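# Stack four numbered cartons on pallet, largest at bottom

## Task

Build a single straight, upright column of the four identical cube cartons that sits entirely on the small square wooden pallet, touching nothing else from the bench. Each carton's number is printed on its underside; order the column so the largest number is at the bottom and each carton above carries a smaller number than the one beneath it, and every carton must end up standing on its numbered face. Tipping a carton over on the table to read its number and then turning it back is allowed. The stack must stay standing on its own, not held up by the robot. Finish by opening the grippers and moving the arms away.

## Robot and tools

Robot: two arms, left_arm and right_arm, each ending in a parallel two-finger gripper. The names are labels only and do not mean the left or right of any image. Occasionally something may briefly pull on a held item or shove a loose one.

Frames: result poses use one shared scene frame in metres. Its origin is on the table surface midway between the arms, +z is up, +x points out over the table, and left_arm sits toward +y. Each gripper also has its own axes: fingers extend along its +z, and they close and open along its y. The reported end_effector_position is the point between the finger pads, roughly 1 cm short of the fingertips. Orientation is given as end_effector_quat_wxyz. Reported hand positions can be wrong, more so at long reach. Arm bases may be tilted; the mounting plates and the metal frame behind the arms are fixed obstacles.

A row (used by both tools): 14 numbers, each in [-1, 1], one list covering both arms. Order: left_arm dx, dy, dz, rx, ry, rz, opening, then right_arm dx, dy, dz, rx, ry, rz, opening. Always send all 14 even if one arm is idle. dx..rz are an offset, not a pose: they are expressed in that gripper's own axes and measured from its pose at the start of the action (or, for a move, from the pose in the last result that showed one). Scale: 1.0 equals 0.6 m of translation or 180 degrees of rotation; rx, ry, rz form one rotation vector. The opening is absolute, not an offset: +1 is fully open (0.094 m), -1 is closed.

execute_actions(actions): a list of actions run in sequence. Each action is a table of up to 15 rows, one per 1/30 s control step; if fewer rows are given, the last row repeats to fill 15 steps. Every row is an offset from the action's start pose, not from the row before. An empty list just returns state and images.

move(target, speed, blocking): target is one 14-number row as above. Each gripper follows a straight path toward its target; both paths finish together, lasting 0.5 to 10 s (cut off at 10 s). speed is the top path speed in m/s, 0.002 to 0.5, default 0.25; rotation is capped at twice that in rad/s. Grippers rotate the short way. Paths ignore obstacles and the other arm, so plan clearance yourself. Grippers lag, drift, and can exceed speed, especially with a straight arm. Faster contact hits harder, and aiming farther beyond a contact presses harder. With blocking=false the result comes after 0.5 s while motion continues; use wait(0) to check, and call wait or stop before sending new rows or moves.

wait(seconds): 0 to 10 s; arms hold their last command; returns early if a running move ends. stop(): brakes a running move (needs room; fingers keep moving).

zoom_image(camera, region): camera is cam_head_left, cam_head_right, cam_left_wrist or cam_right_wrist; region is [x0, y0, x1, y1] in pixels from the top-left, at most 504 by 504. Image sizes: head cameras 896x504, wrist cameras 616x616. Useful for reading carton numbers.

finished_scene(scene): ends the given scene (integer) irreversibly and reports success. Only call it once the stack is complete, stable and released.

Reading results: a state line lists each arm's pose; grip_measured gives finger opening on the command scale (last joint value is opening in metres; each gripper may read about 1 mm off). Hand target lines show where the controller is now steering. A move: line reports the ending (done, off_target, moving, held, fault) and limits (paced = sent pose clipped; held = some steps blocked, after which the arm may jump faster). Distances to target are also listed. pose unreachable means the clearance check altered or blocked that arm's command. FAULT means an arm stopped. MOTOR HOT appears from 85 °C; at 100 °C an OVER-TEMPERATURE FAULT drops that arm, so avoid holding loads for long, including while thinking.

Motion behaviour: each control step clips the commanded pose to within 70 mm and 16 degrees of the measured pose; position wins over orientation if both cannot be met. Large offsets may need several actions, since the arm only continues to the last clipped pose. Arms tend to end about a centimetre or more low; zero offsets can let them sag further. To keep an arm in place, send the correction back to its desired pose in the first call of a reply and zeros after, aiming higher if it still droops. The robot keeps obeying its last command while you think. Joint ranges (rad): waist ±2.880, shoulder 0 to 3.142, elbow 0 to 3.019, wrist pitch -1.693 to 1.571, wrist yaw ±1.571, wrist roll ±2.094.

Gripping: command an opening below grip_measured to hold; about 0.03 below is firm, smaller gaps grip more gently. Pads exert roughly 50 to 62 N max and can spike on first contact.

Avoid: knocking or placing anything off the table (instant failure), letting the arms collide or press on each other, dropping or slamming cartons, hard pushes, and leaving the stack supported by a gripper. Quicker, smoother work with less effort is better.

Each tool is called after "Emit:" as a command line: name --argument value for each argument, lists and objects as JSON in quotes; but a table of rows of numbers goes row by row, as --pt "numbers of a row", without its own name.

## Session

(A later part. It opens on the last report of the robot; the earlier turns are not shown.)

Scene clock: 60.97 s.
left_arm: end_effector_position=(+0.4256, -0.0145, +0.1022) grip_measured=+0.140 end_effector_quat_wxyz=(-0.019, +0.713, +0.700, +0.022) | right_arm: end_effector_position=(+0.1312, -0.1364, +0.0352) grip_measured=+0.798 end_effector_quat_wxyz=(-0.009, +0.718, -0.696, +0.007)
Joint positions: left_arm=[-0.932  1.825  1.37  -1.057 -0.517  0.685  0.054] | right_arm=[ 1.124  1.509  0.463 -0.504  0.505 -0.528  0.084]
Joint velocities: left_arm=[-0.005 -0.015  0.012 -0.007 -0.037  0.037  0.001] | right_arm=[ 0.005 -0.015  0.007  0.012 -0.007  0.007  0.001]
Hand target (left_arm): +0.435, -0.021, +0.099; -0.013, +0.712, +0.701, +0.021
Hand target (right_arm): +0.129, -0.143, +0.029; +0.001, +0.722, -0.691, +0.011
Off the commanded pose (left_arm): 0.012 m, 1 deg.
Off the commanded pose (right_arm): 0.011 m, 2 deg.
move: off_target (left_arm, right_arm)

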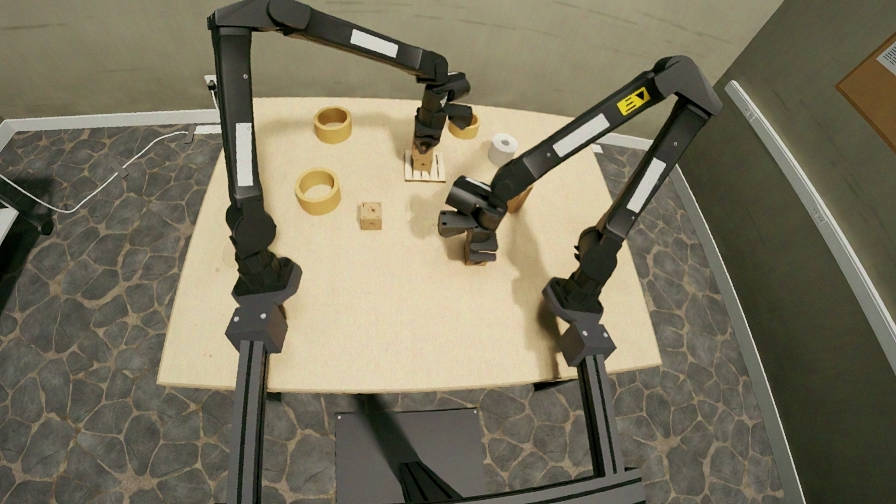

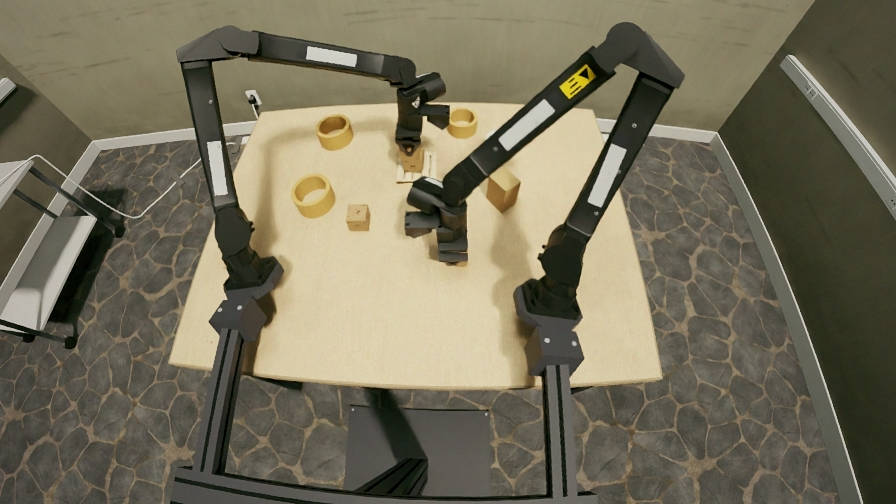

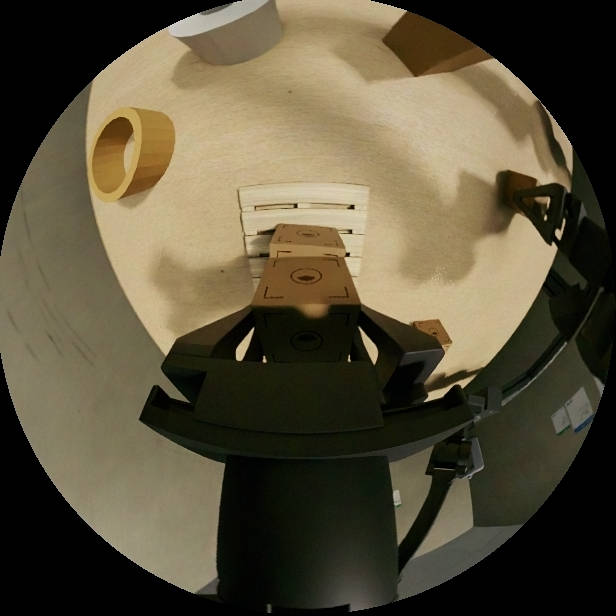

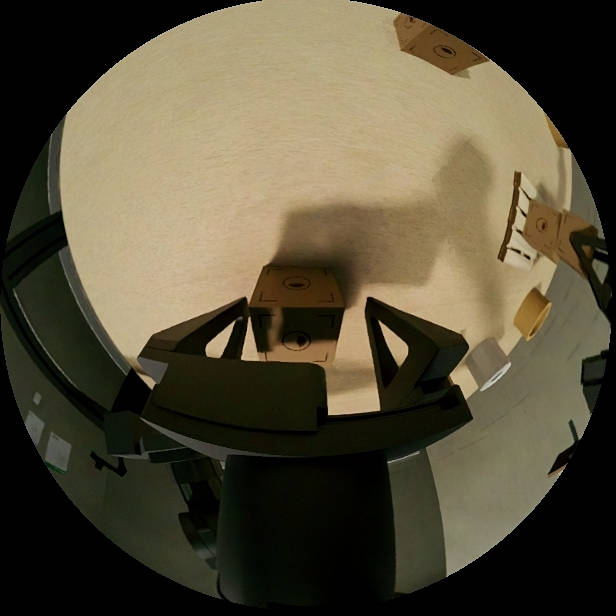

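Emit:
move --target '[-0.03,0.012,-0.008,0,0,-0.006,0.09,0,0,0,0,0,0,0.08]' --speed 0.03

Scene clock: 62.13 s.
left_arm: end_effector_position=(+0.4294, -0.0194, +0.1027) grip_measured=+0.140 end_effector_quat_wxyz=(-0.024, +0.708, +0.705, +0.023) | right_arm: end_effector_position=(+0.1311, -0.1364, +0.0352) grip_measured=+0.127 end_effector_quat_wxyz=(-0.009, +0.719, -0.695, +0.007)
Joint positions: left_arm=[-0.932  1.844  1.401 -1.082 -0.517  0.664  0.054] | right_arm=[ 1.124  1.509  0.463 -0.504  0.505 -0.53   0.053]
Joint velocities: left_arm=[-0.005 -0.015 -0.002 -0.002 -0.007  0.037 -0.001] | right_arm=[ 0.024 -0.005 -0.007 -0.007  0.022  0.022 -0.   ]
Hand target (left_arm): +0.432, -0.033, +0.106; -0.018, +0.707, +0.707, +0.022
Hand target (right_arm): +0.131, -0.137, +0.035; -0.009, +0.718, -0.696, +0.007
Off the commanded pose (left_arm): 0.014 m, 1 deg.
Off the commanded pose (right_arm): 0.000 m, 0 deg.
move: off_target (left_arm)

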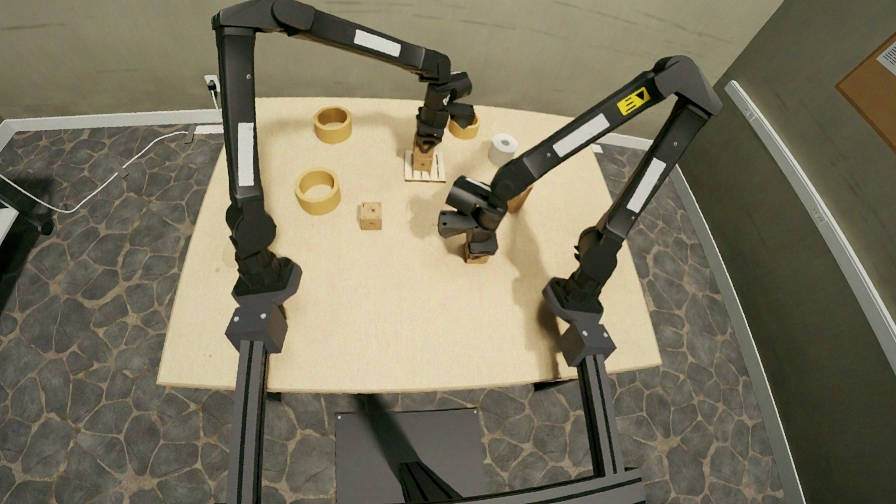

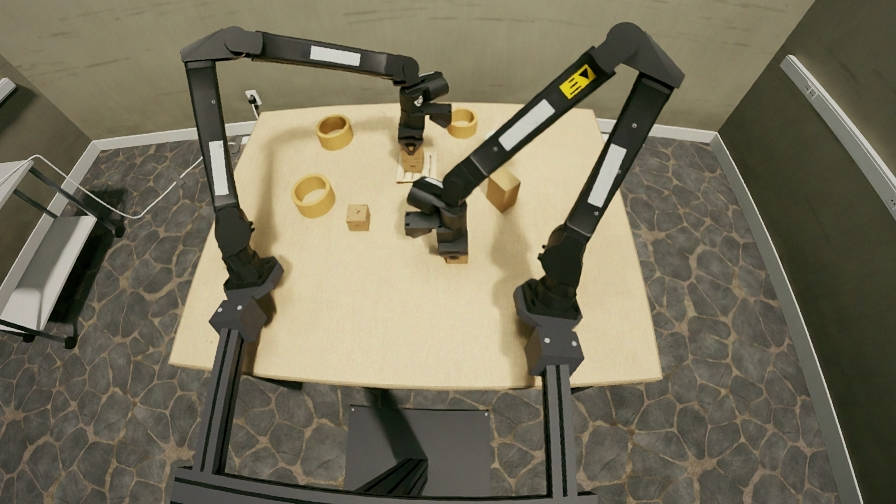

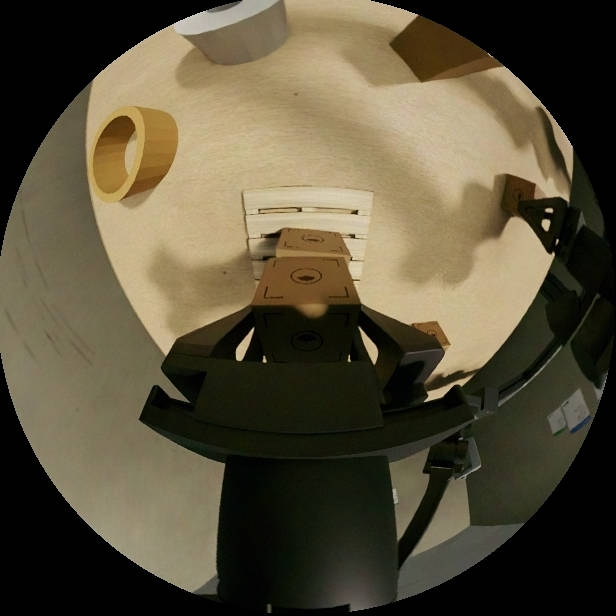

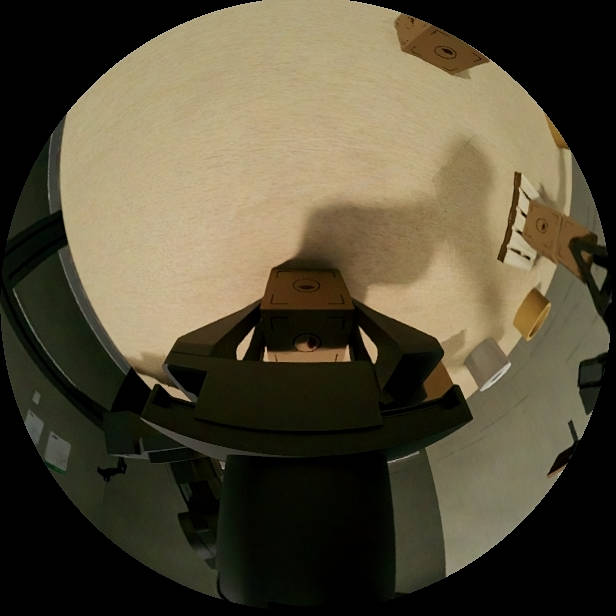

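Emit:
move --target '[-0.02,-0.012,0.003,0,0,0,0.09,0,0,0,0,0,0,0.08]' --speed 0.02

Scene clock: 63.87 s.
left_arm: end_effector_position=(+0.4275, -0.0211, +0.1027) grip_measured=+0.140 end_effector_quat_wxyz=(-0.023, +0.706, +0.707, +0.022) | right_arm: end_effector_position=(+0.1311, -0.1364, +0.0352) grip_measured=+0.127 end_effector_quat_wxyz=(-0.009, +0.719, -0.695, +0.007)
Joint positions: left_arm=[-0.936  1.846  1.401 -1.082 -0.517  0.655  0.054] | right_arm=[ 1.124  1.509  0.463 -0.504  0.505 -0.53   0.053]
Joint velocities: left_arm=[-0.015 -0.005 -0.017 -0.002 -0.022 -0.037  0.001] | right_arm=[ 0.005  0.005 -0.002 -0.007 -0.051  0.007 -0.001]
Hand target (left_arm): +0.422, -0.031, +0.100; -0.024, +0.708, +0.705, +0.023
Hand target (right_arm): +0.131, -0.136, +0.035; -0.009, +0.719, -0.695, +0.007
Off the commanded pose (left_arm): 0.012 m, 0 deg.
Off the commanded pose (right_arm): 0.000 m, 0 deg.
move: off_target (left_arm)

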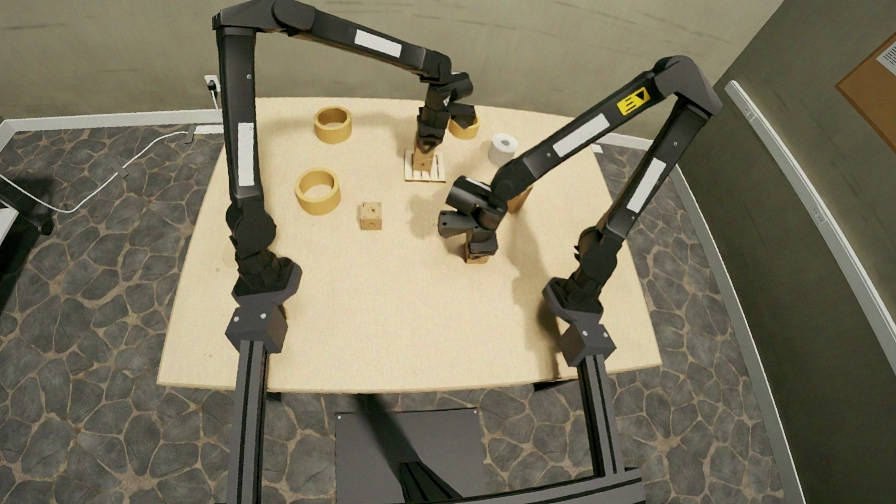

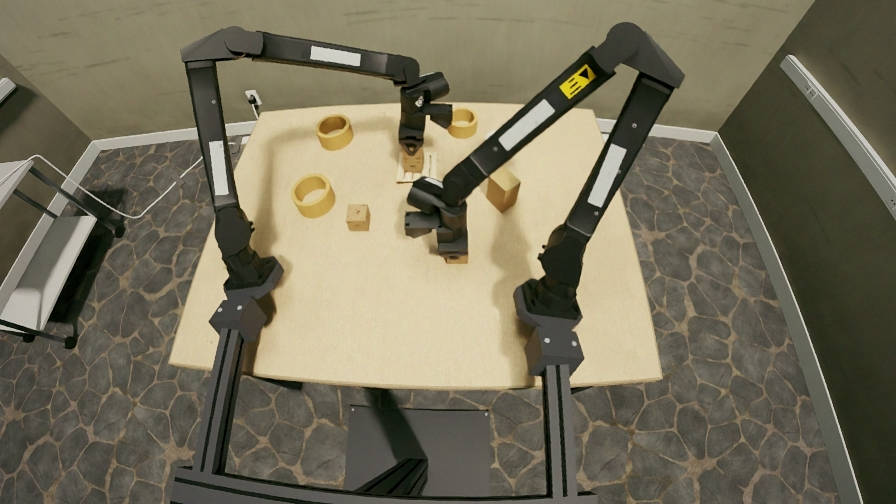

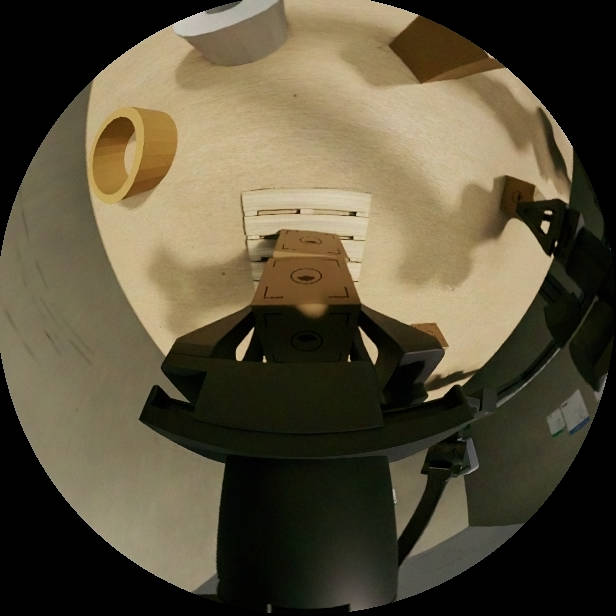

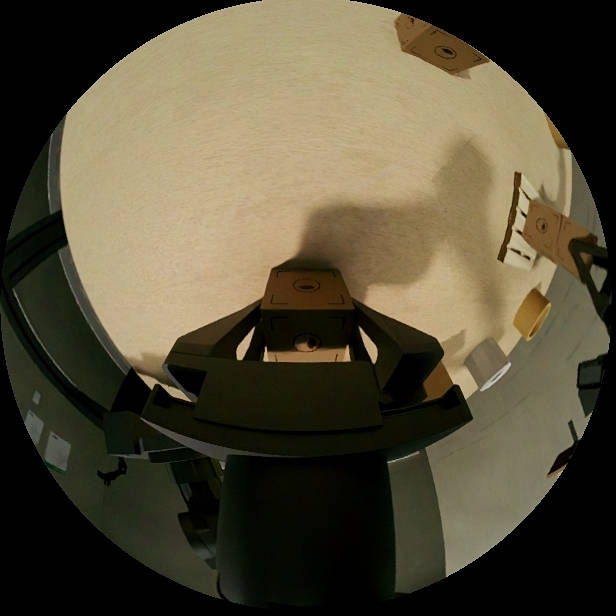

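Emit:
execute_actions --actions '[[[0,0,0,0,0,0,0.8,0,0,0,0,0,0,0.08]],[[0,0,-0.11,0,0,0,0.8,0,0,0,0,0,0,0.08]],[[0,0,-0.05,0,0,0,0.8,0,0,0,0,0,0,0.08]]]'

Emit:
move --target '[0.245,-0.32,0.09,0,0,0,0.8,0,0,0,0,0,0,0.08]'

Scene clock: 65.53 s.
left_arm: end_effector_position=(+0.4032, -0.0158, +0.1619) grip_measured=+0.798 end_effector_quat_wxyz=(-0.061, +0.726, +0.685, +0.029) | right_arm: end_effector_position=(+0.1311, -0.1364, +0.0352) grip_measured=+0.127 end_effector_quat_wxyz=(-0.009, +0.719, -0.695, +0.007)
Joint positions: left_arm=[-1.015  1.804  1.461 -1.314 -0.517  0.582  0.084] | right_arm=[ 1.124  1.509  0.463 -0.504  0.505 -0.53   0.053]
Joint velocities: left_arm=[-0.005  0.005 -0.017 -0.007 -0.066  0.007 -0.001] | right_arm=[-0.024 -0.015  0.012 -0.007  0.022  0.007 -0.   ]
Hand target (left_arm): +0.415, -0.024, +0.184; -0.038, +0.717, +0.695, +0.024
Hand target (right_arm): +0.131, -0.136, +0.035; -0.009, +0.719, -0.695, +0.007
Off the commanded pose (left_arm): 0.027 m, 3 deg.
Off the commanded pose (right_arm): 0.000 m, 0 deg.

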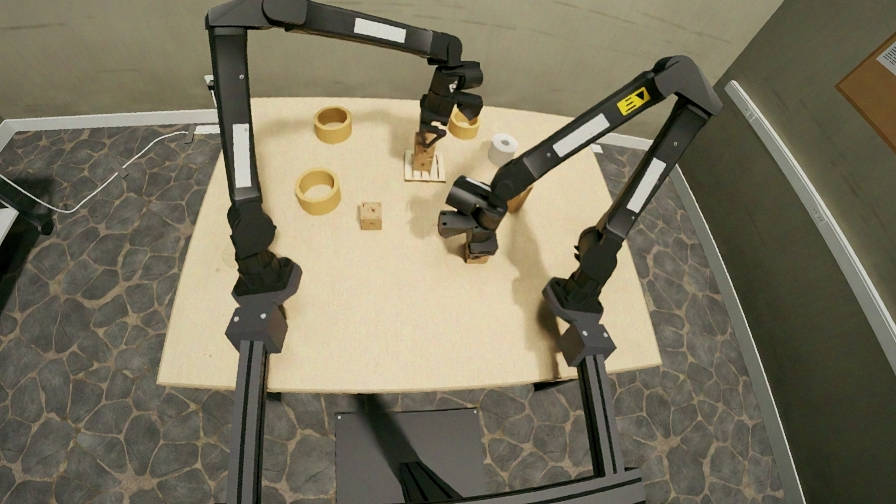

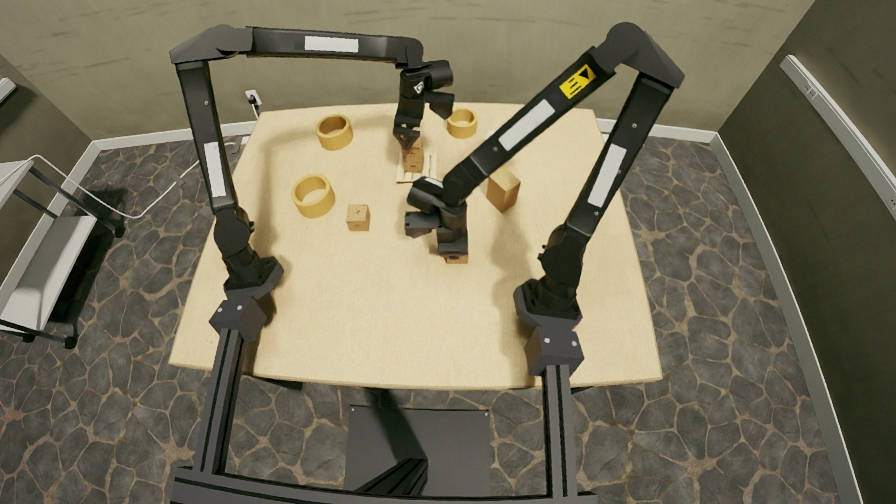

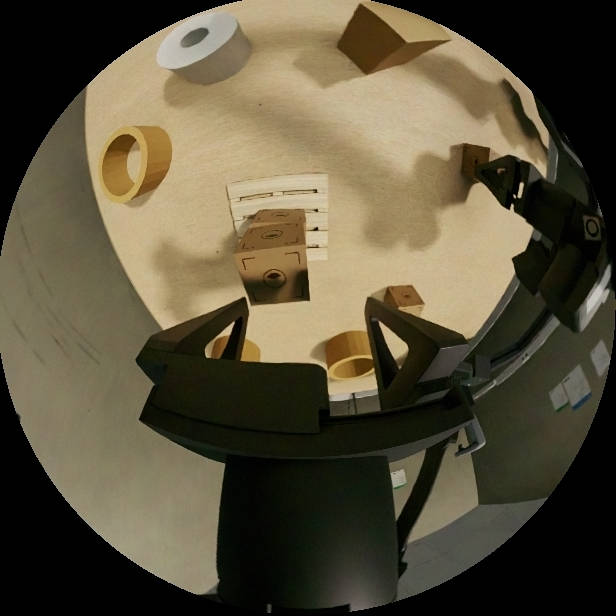

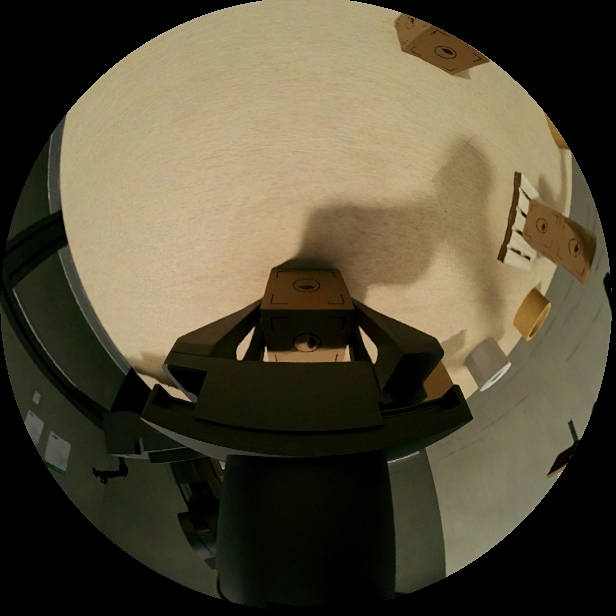

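Scene clock: 67.00 s.
left_arm: end_effector_position=(+0.2149, +0.1537, +0.1298) grip_measured=+0.798 end_effector_quat_wxyz=(-0.075, +0.733, +0.675, +0.035) | right_arm: end_effector_position=(+0.1311, -0.1364, +0.0352) grip_measured=+0.127 end_effector_quat_wxyz=(-0.009, +0.719, -0.695, +0.007)
Joint positions: left_arm=[-1.152  1.356  0.695 -1.106 -0.502  0.434  0.084] | right_arm=[ 1.124  1.509  0.463 -0.504  0.505 -0.53   0.053]
Joint velocities: left_arm=[ 0.005 -0.005 -0.007 -0.007  0.007 -0.007  0.   ] | right_arm=[-0.024 -0.015  0.012  0.012 -0.051 -0.022  0.001]
Hand target (left_arm): +0.219, +0.147, +0.135; -0.060, +0.726, +0.685, +0.029
Hand target (right_arm): +0.131, -0.136, +0.035; -0.009, +0.719, -0.695, +0.007
Off the commanded pose (left_arm): 0.010 m, 2 deg.
Off the commanded pose (right_arm): 0.000 m, 0 deg.
move: done

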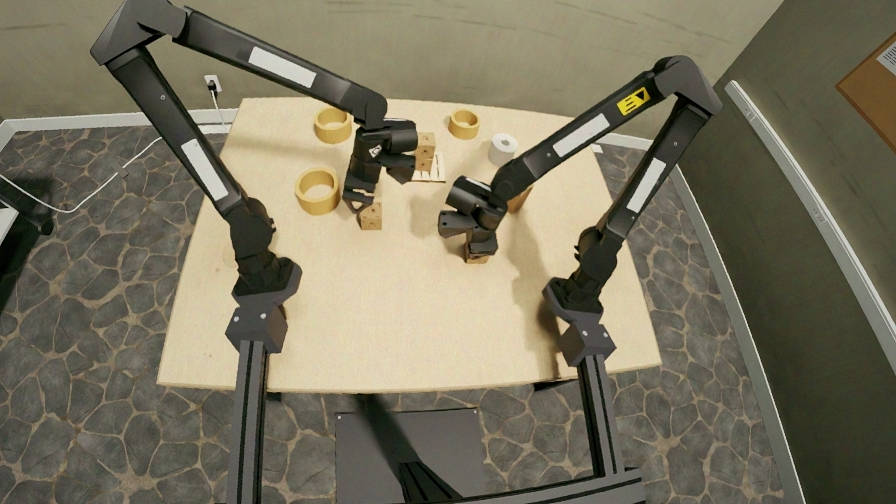

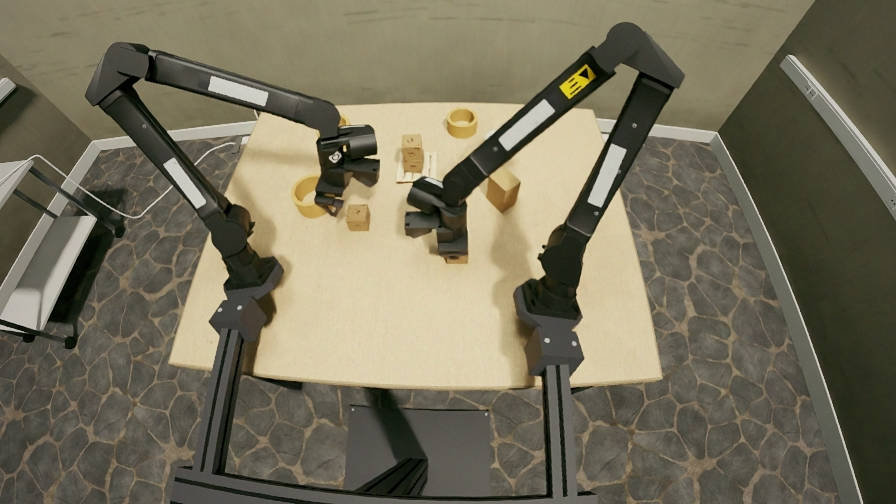

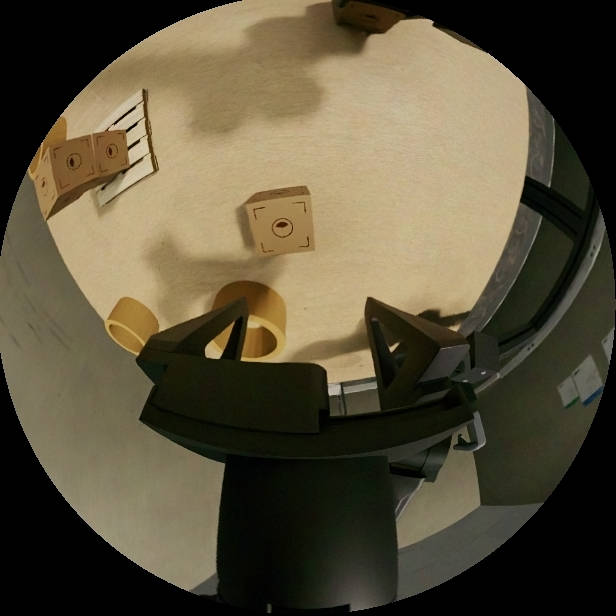

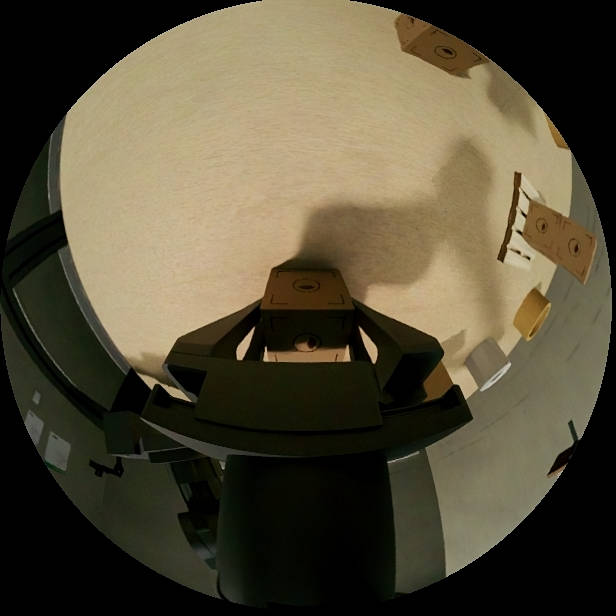

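Emit:
move --target '[-0.065,0.04,0.085,-0.016,-0.06,-0.025,1,0,0,0,0,0,0,0.08]' --speed 0.12

Scene clock: 68.43 s.
left_arm: end_effector_position=(+0.2323, +0.1220, +0.0760) grip_measured=+1.000 end_effector_quat_wxyz=(+0.011, +0.704, +0.710, -0.014) | right_arm: end_effector_position=(+0.1311, -0.1364, +0.0352) grip_measured=+0.127 end_effector_quat_wxyz=(-0.009, +0.719, -0.695, +0.007)
Joint positions: left_arm=[-1.043  1.409  0.606 -0.69  -0.462  0.568  0.094] | right_arm=[ 1.124  1.509  0.463 -0.504  0.505 -0.53   0.053]
Joint velocities: left_arm=[-0.005  0.005 -0.032 -0.002  0.022  0.007  0.   ] | right_arm=[ 0.005 -0.015  0.002  0.007  0.007 -0.007 -0.001]
Hand target (left_arm): +0.232, +0.121, +0.072; +0.008, +0.707, +0.707, -0.015
Hand target (right_arm): +0.131, -0.136, +0.035; -0.009, +0.719, -0.695, +0.007
Off the commanded pose (left_arm): 0.004 m, 1 deg.
Off the commanded pose (right_arm): 0.000 m, 0 deg.
move: done

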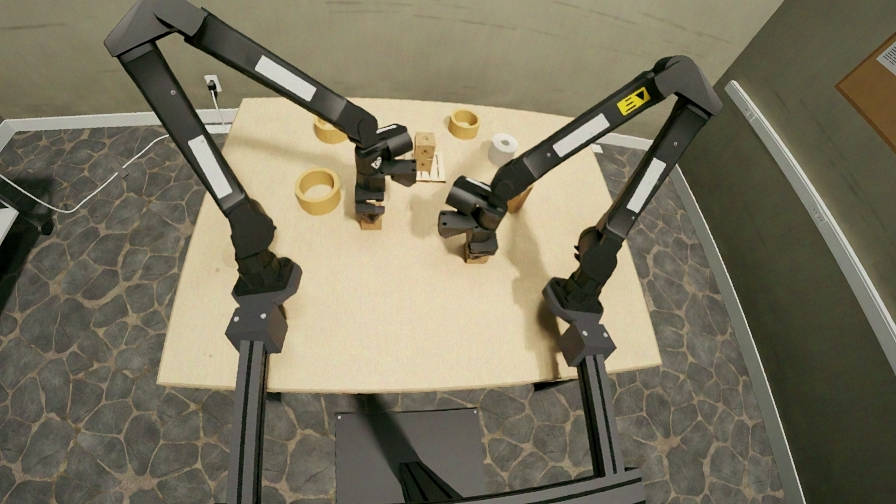

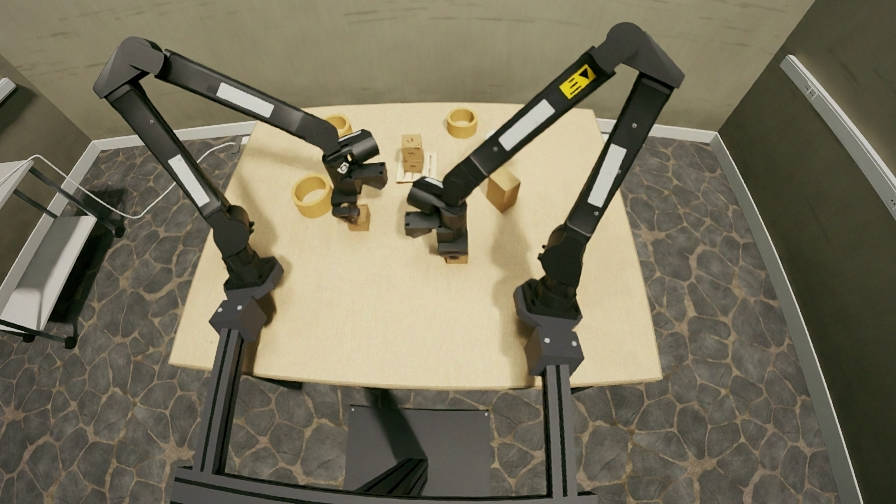

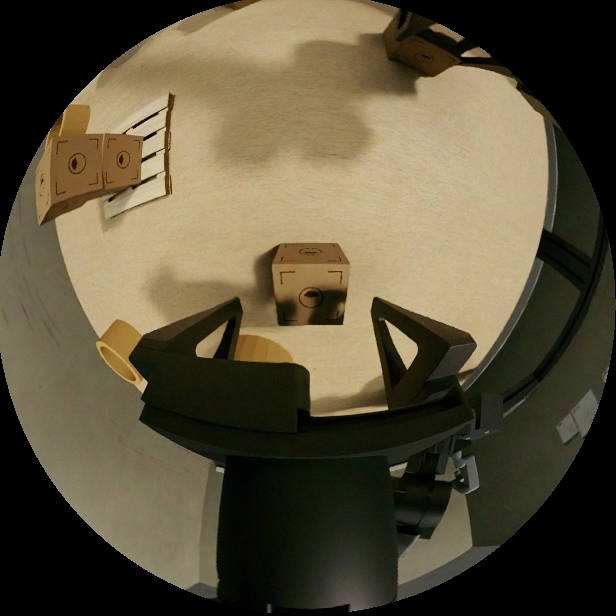

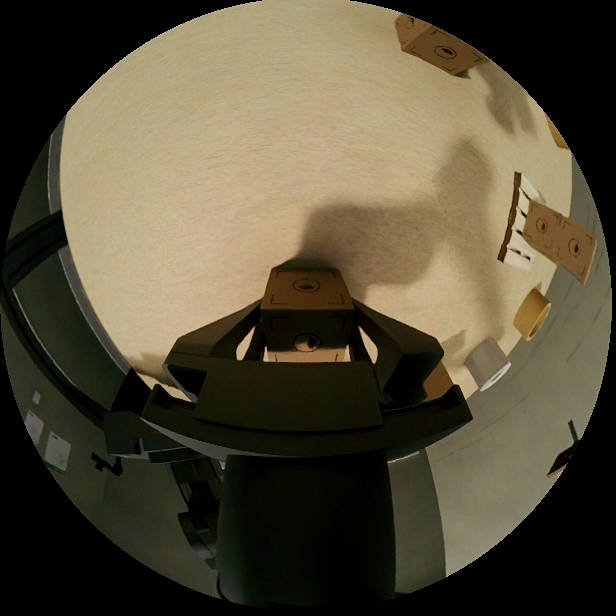

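Emit:
move --target '[0.003,-0.004,0.075,0,0.005,0,1,0,0,0,0,0,0,0.08]' --speed 0.08

Emit:
move --target '[0,0,0,0,0,0,0.09,0,0,0,0,0,0,0.08]'

Emit:
move --target '[0,0.03,-0.3,0,0,0,0.09,0,0,0,0,0,0,0.08]' --speed 0.2

Scene clock: 69.53 s.
left_arm: end_effector_position=(+0.2281, +0.1216, +0.0345) grip_measured=+1.000 end_effector_quat_wxyz=(+0.005, +0.702, +0.712, -0.011) | right_arm: end_effector_position=(+0.1311, -0.1364, +0.0352) grip_measured=+0.127 end_effector_quat_wxyz=(-0.009, +0.719, -0.695, +0.007)
Joint positions: left_arm=[-0.992  1.524  0.575 -0.532 -0.462  0.613  0.094] | right_arm=[ 1.124  1.509  0.463 -0.504  0.505 -0.53   0.053]
Joint velocities: left_arm=[-0.005 -0.005  0.002 -0.002 -0.051  0.051  0.   ] | right_arm=[-0.005 -0.005 -0.002  0.002 -0.022 -0.051 -0.   ]
Hand target (left_arm): +0.229, +0.122, +0.031; +0.005, +0.704, +0.710, -0.009
Hand target (right_arm): +0.131, -0.136, +0.035; -0.009, +0.719, -0.695, +0.007
Off the commanded pose (left_arm): 0.004 m, 0 deg.
Off the commanded pose (right_arm): 0.000 m, 0 deg.
move: done

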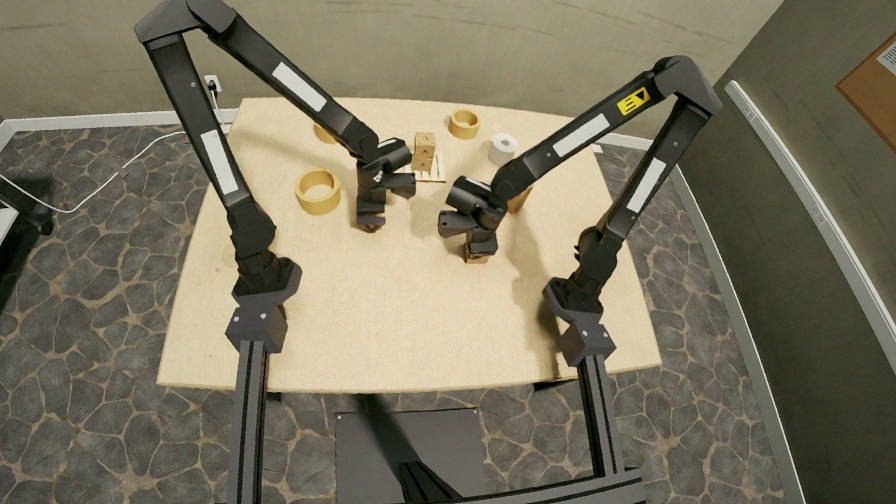

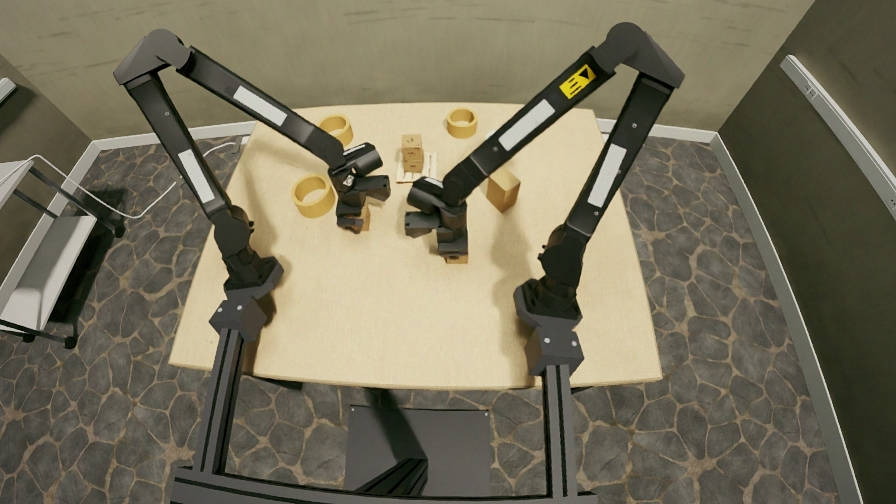

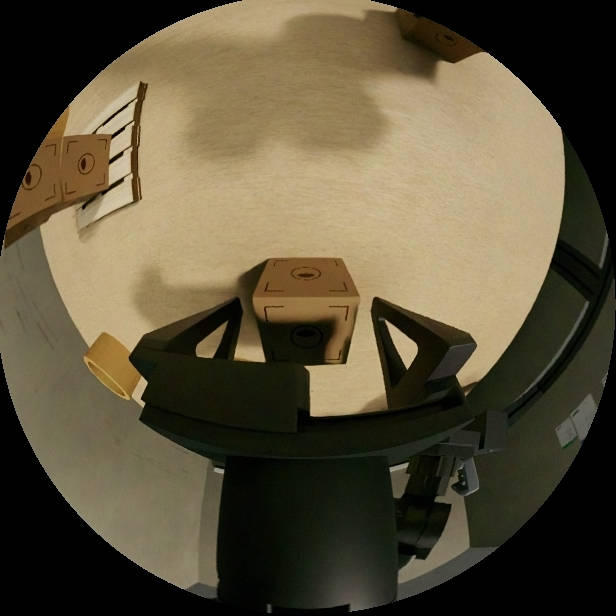

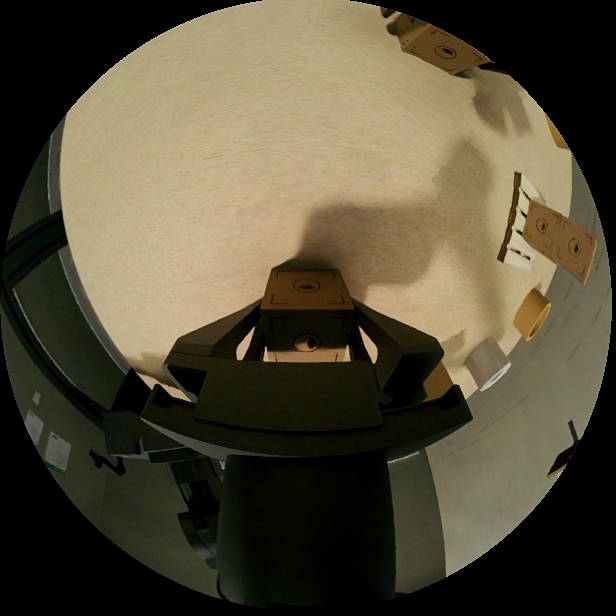

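Scene clock: 70.03 s.
left_arm: end_effector_position=(+0.2281, +0.1216, +0.0345) grip_measured=+0.140 end_effector_quat_wxyz=(+0.005, +0.702, +0.712, -0.011) | right_arm: end_effector_position=(+0.1311, -0.1364, +0.0352) grip_measured=+0.127 end_effector_quat_wxyz=(-0.009, +0.719, -0.695, +0.007)
Joint positions: left_arm=[-0.992  1.524  0.575 -0.532 -0.462  0.613  0.054] | right_arm=[ 1.124  1.509  0.463 -0.504  0.505 -0.53   0.053]
Joint velocities: left_arm=[ 0.005  0.005  0.002 -0.022 -0.022  0.007  0.   ] | right_arm=[-0.005 -0.005  0.012  0.002 -0.037  0.007  0.   ]
Hand target (left_arm): +0.228, +0.122, +0.034; +0.005, +0.702, +0.713, -0.011
Hand target (right_arm): +0.131, -0.136, +0.035; -0.009, +0.719, -0.695, +0.007
Off the commanded pose (left_arm): 0.000 m, 0 deg.
Off the commanded pose (right_arm): 0.000 m, 0 deg.
move: done

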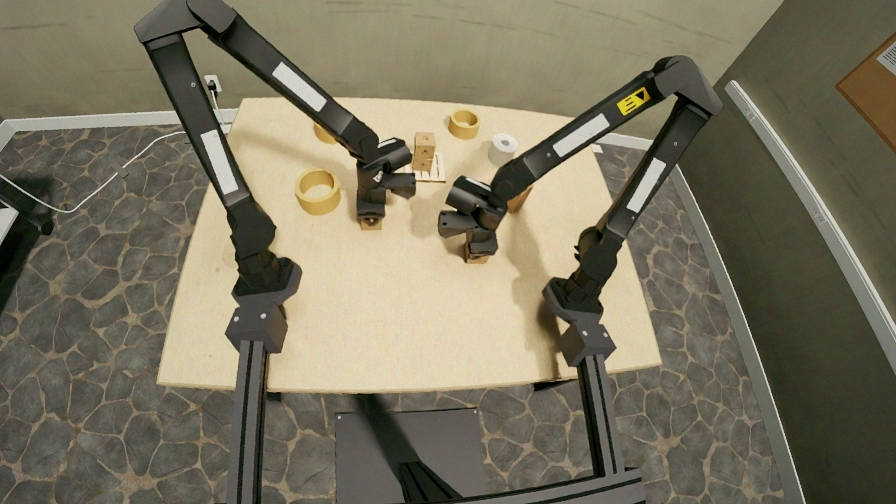

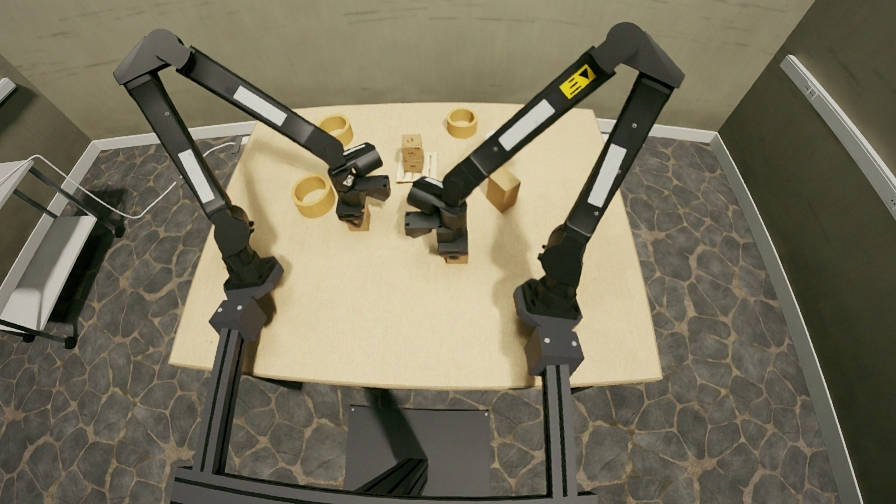

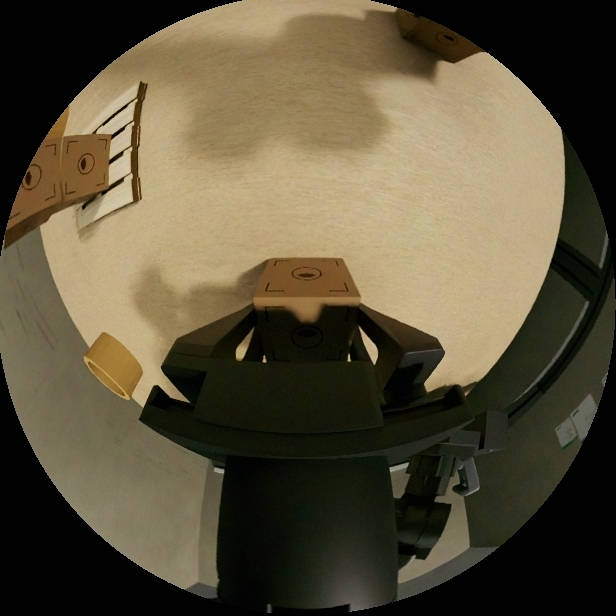

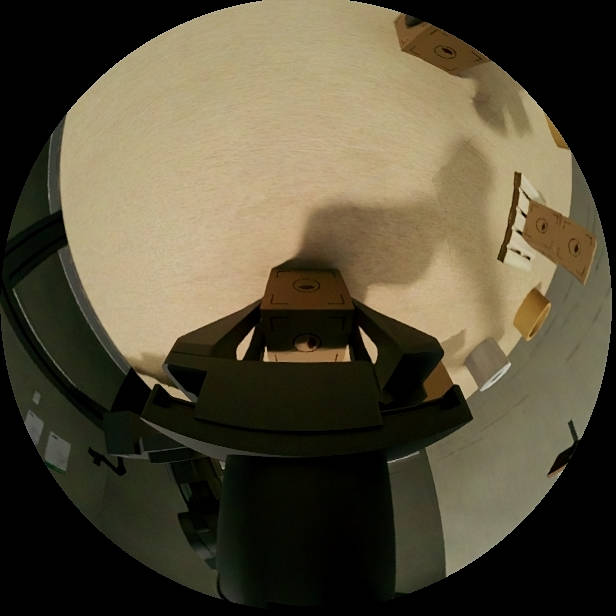

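Scene clock: 71.40 s.
left_arm: end_effector_position=(+0.2391, +0.1351, +0.2009) grip_measured=+0.140 end_effector_quat_wxyz=(-0.009, +0.710, +0.704, -0.005) | right_arm: end_effector_position=(+0.1311, -0.1364, +0.0352) grip_measured=+0.127 end_effector_quat_wxyz=(-0.009, +0.719, -0.695, +0.007)
Joint positions: left_arm=[-1.207  1.208  0.798 -1.213 -0.469  0.38   0.054] | right_arm=[ 1.124  1.509  0.463 -0.504  0.505 -0.53   0.053]
Joint velocities: left_arm=[-0.005 -0.005 -0.002 -0.007  0.037 -0.066 -0.   ] | right_arm=[-0.005 -0.015 -0.007 -0.012 -0.051 -0.051 -0.001]
Hand target (left_arm): +0.248, +0.127, +0.214; +0.006, +0.702, +0.712, -0.010
Hand target (right_arm): +0.131, -0.136, +0.035; -0.009, +0.719, -0.695, +0.007
Off the commanded pose (left_arm): 0.018 m, 2 deg.
Off the commanded pose (right_arm): 0.000 m, 0 deg.
move: off_target (left_arm)

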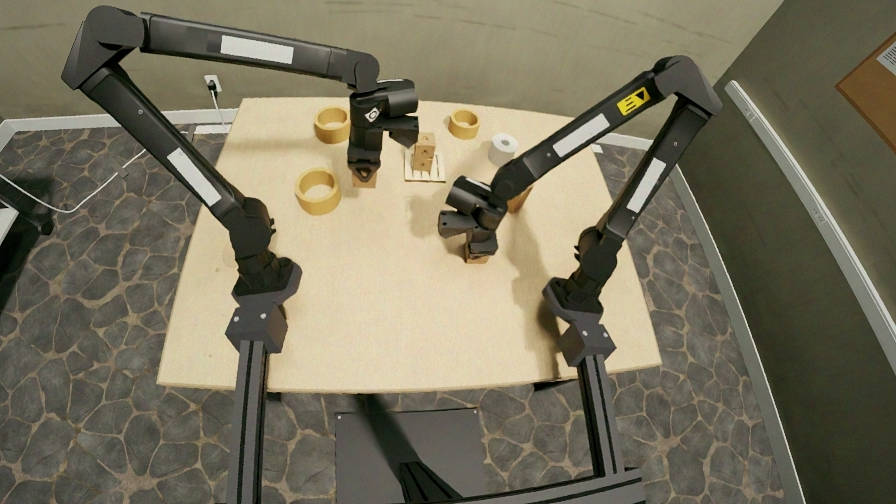

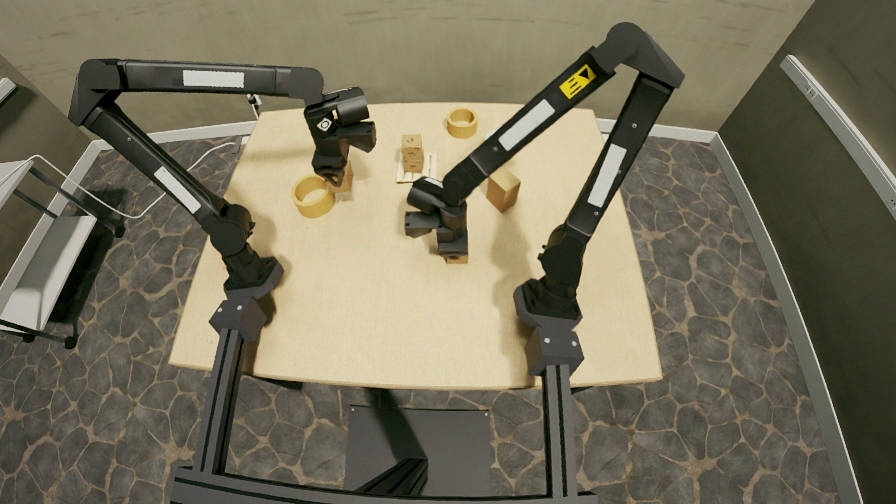

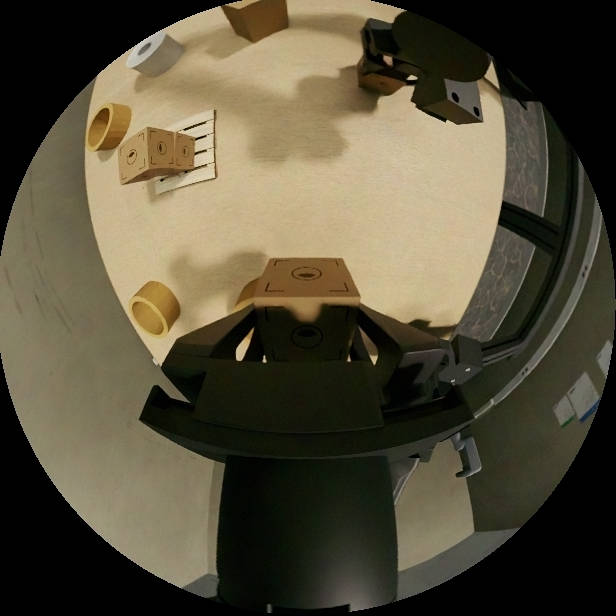

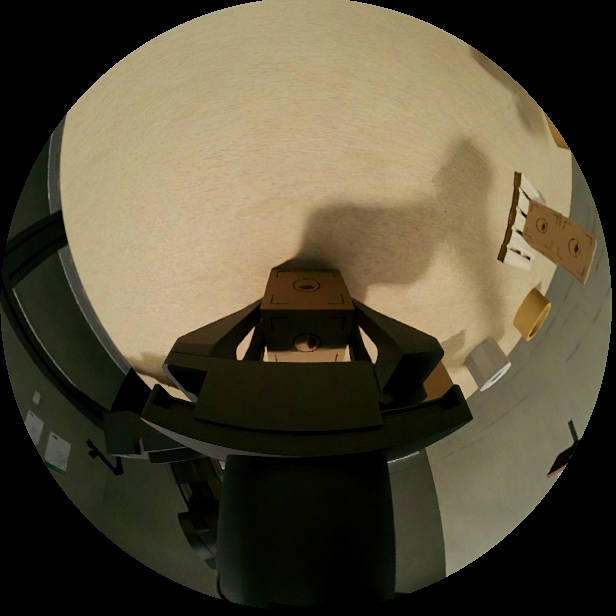

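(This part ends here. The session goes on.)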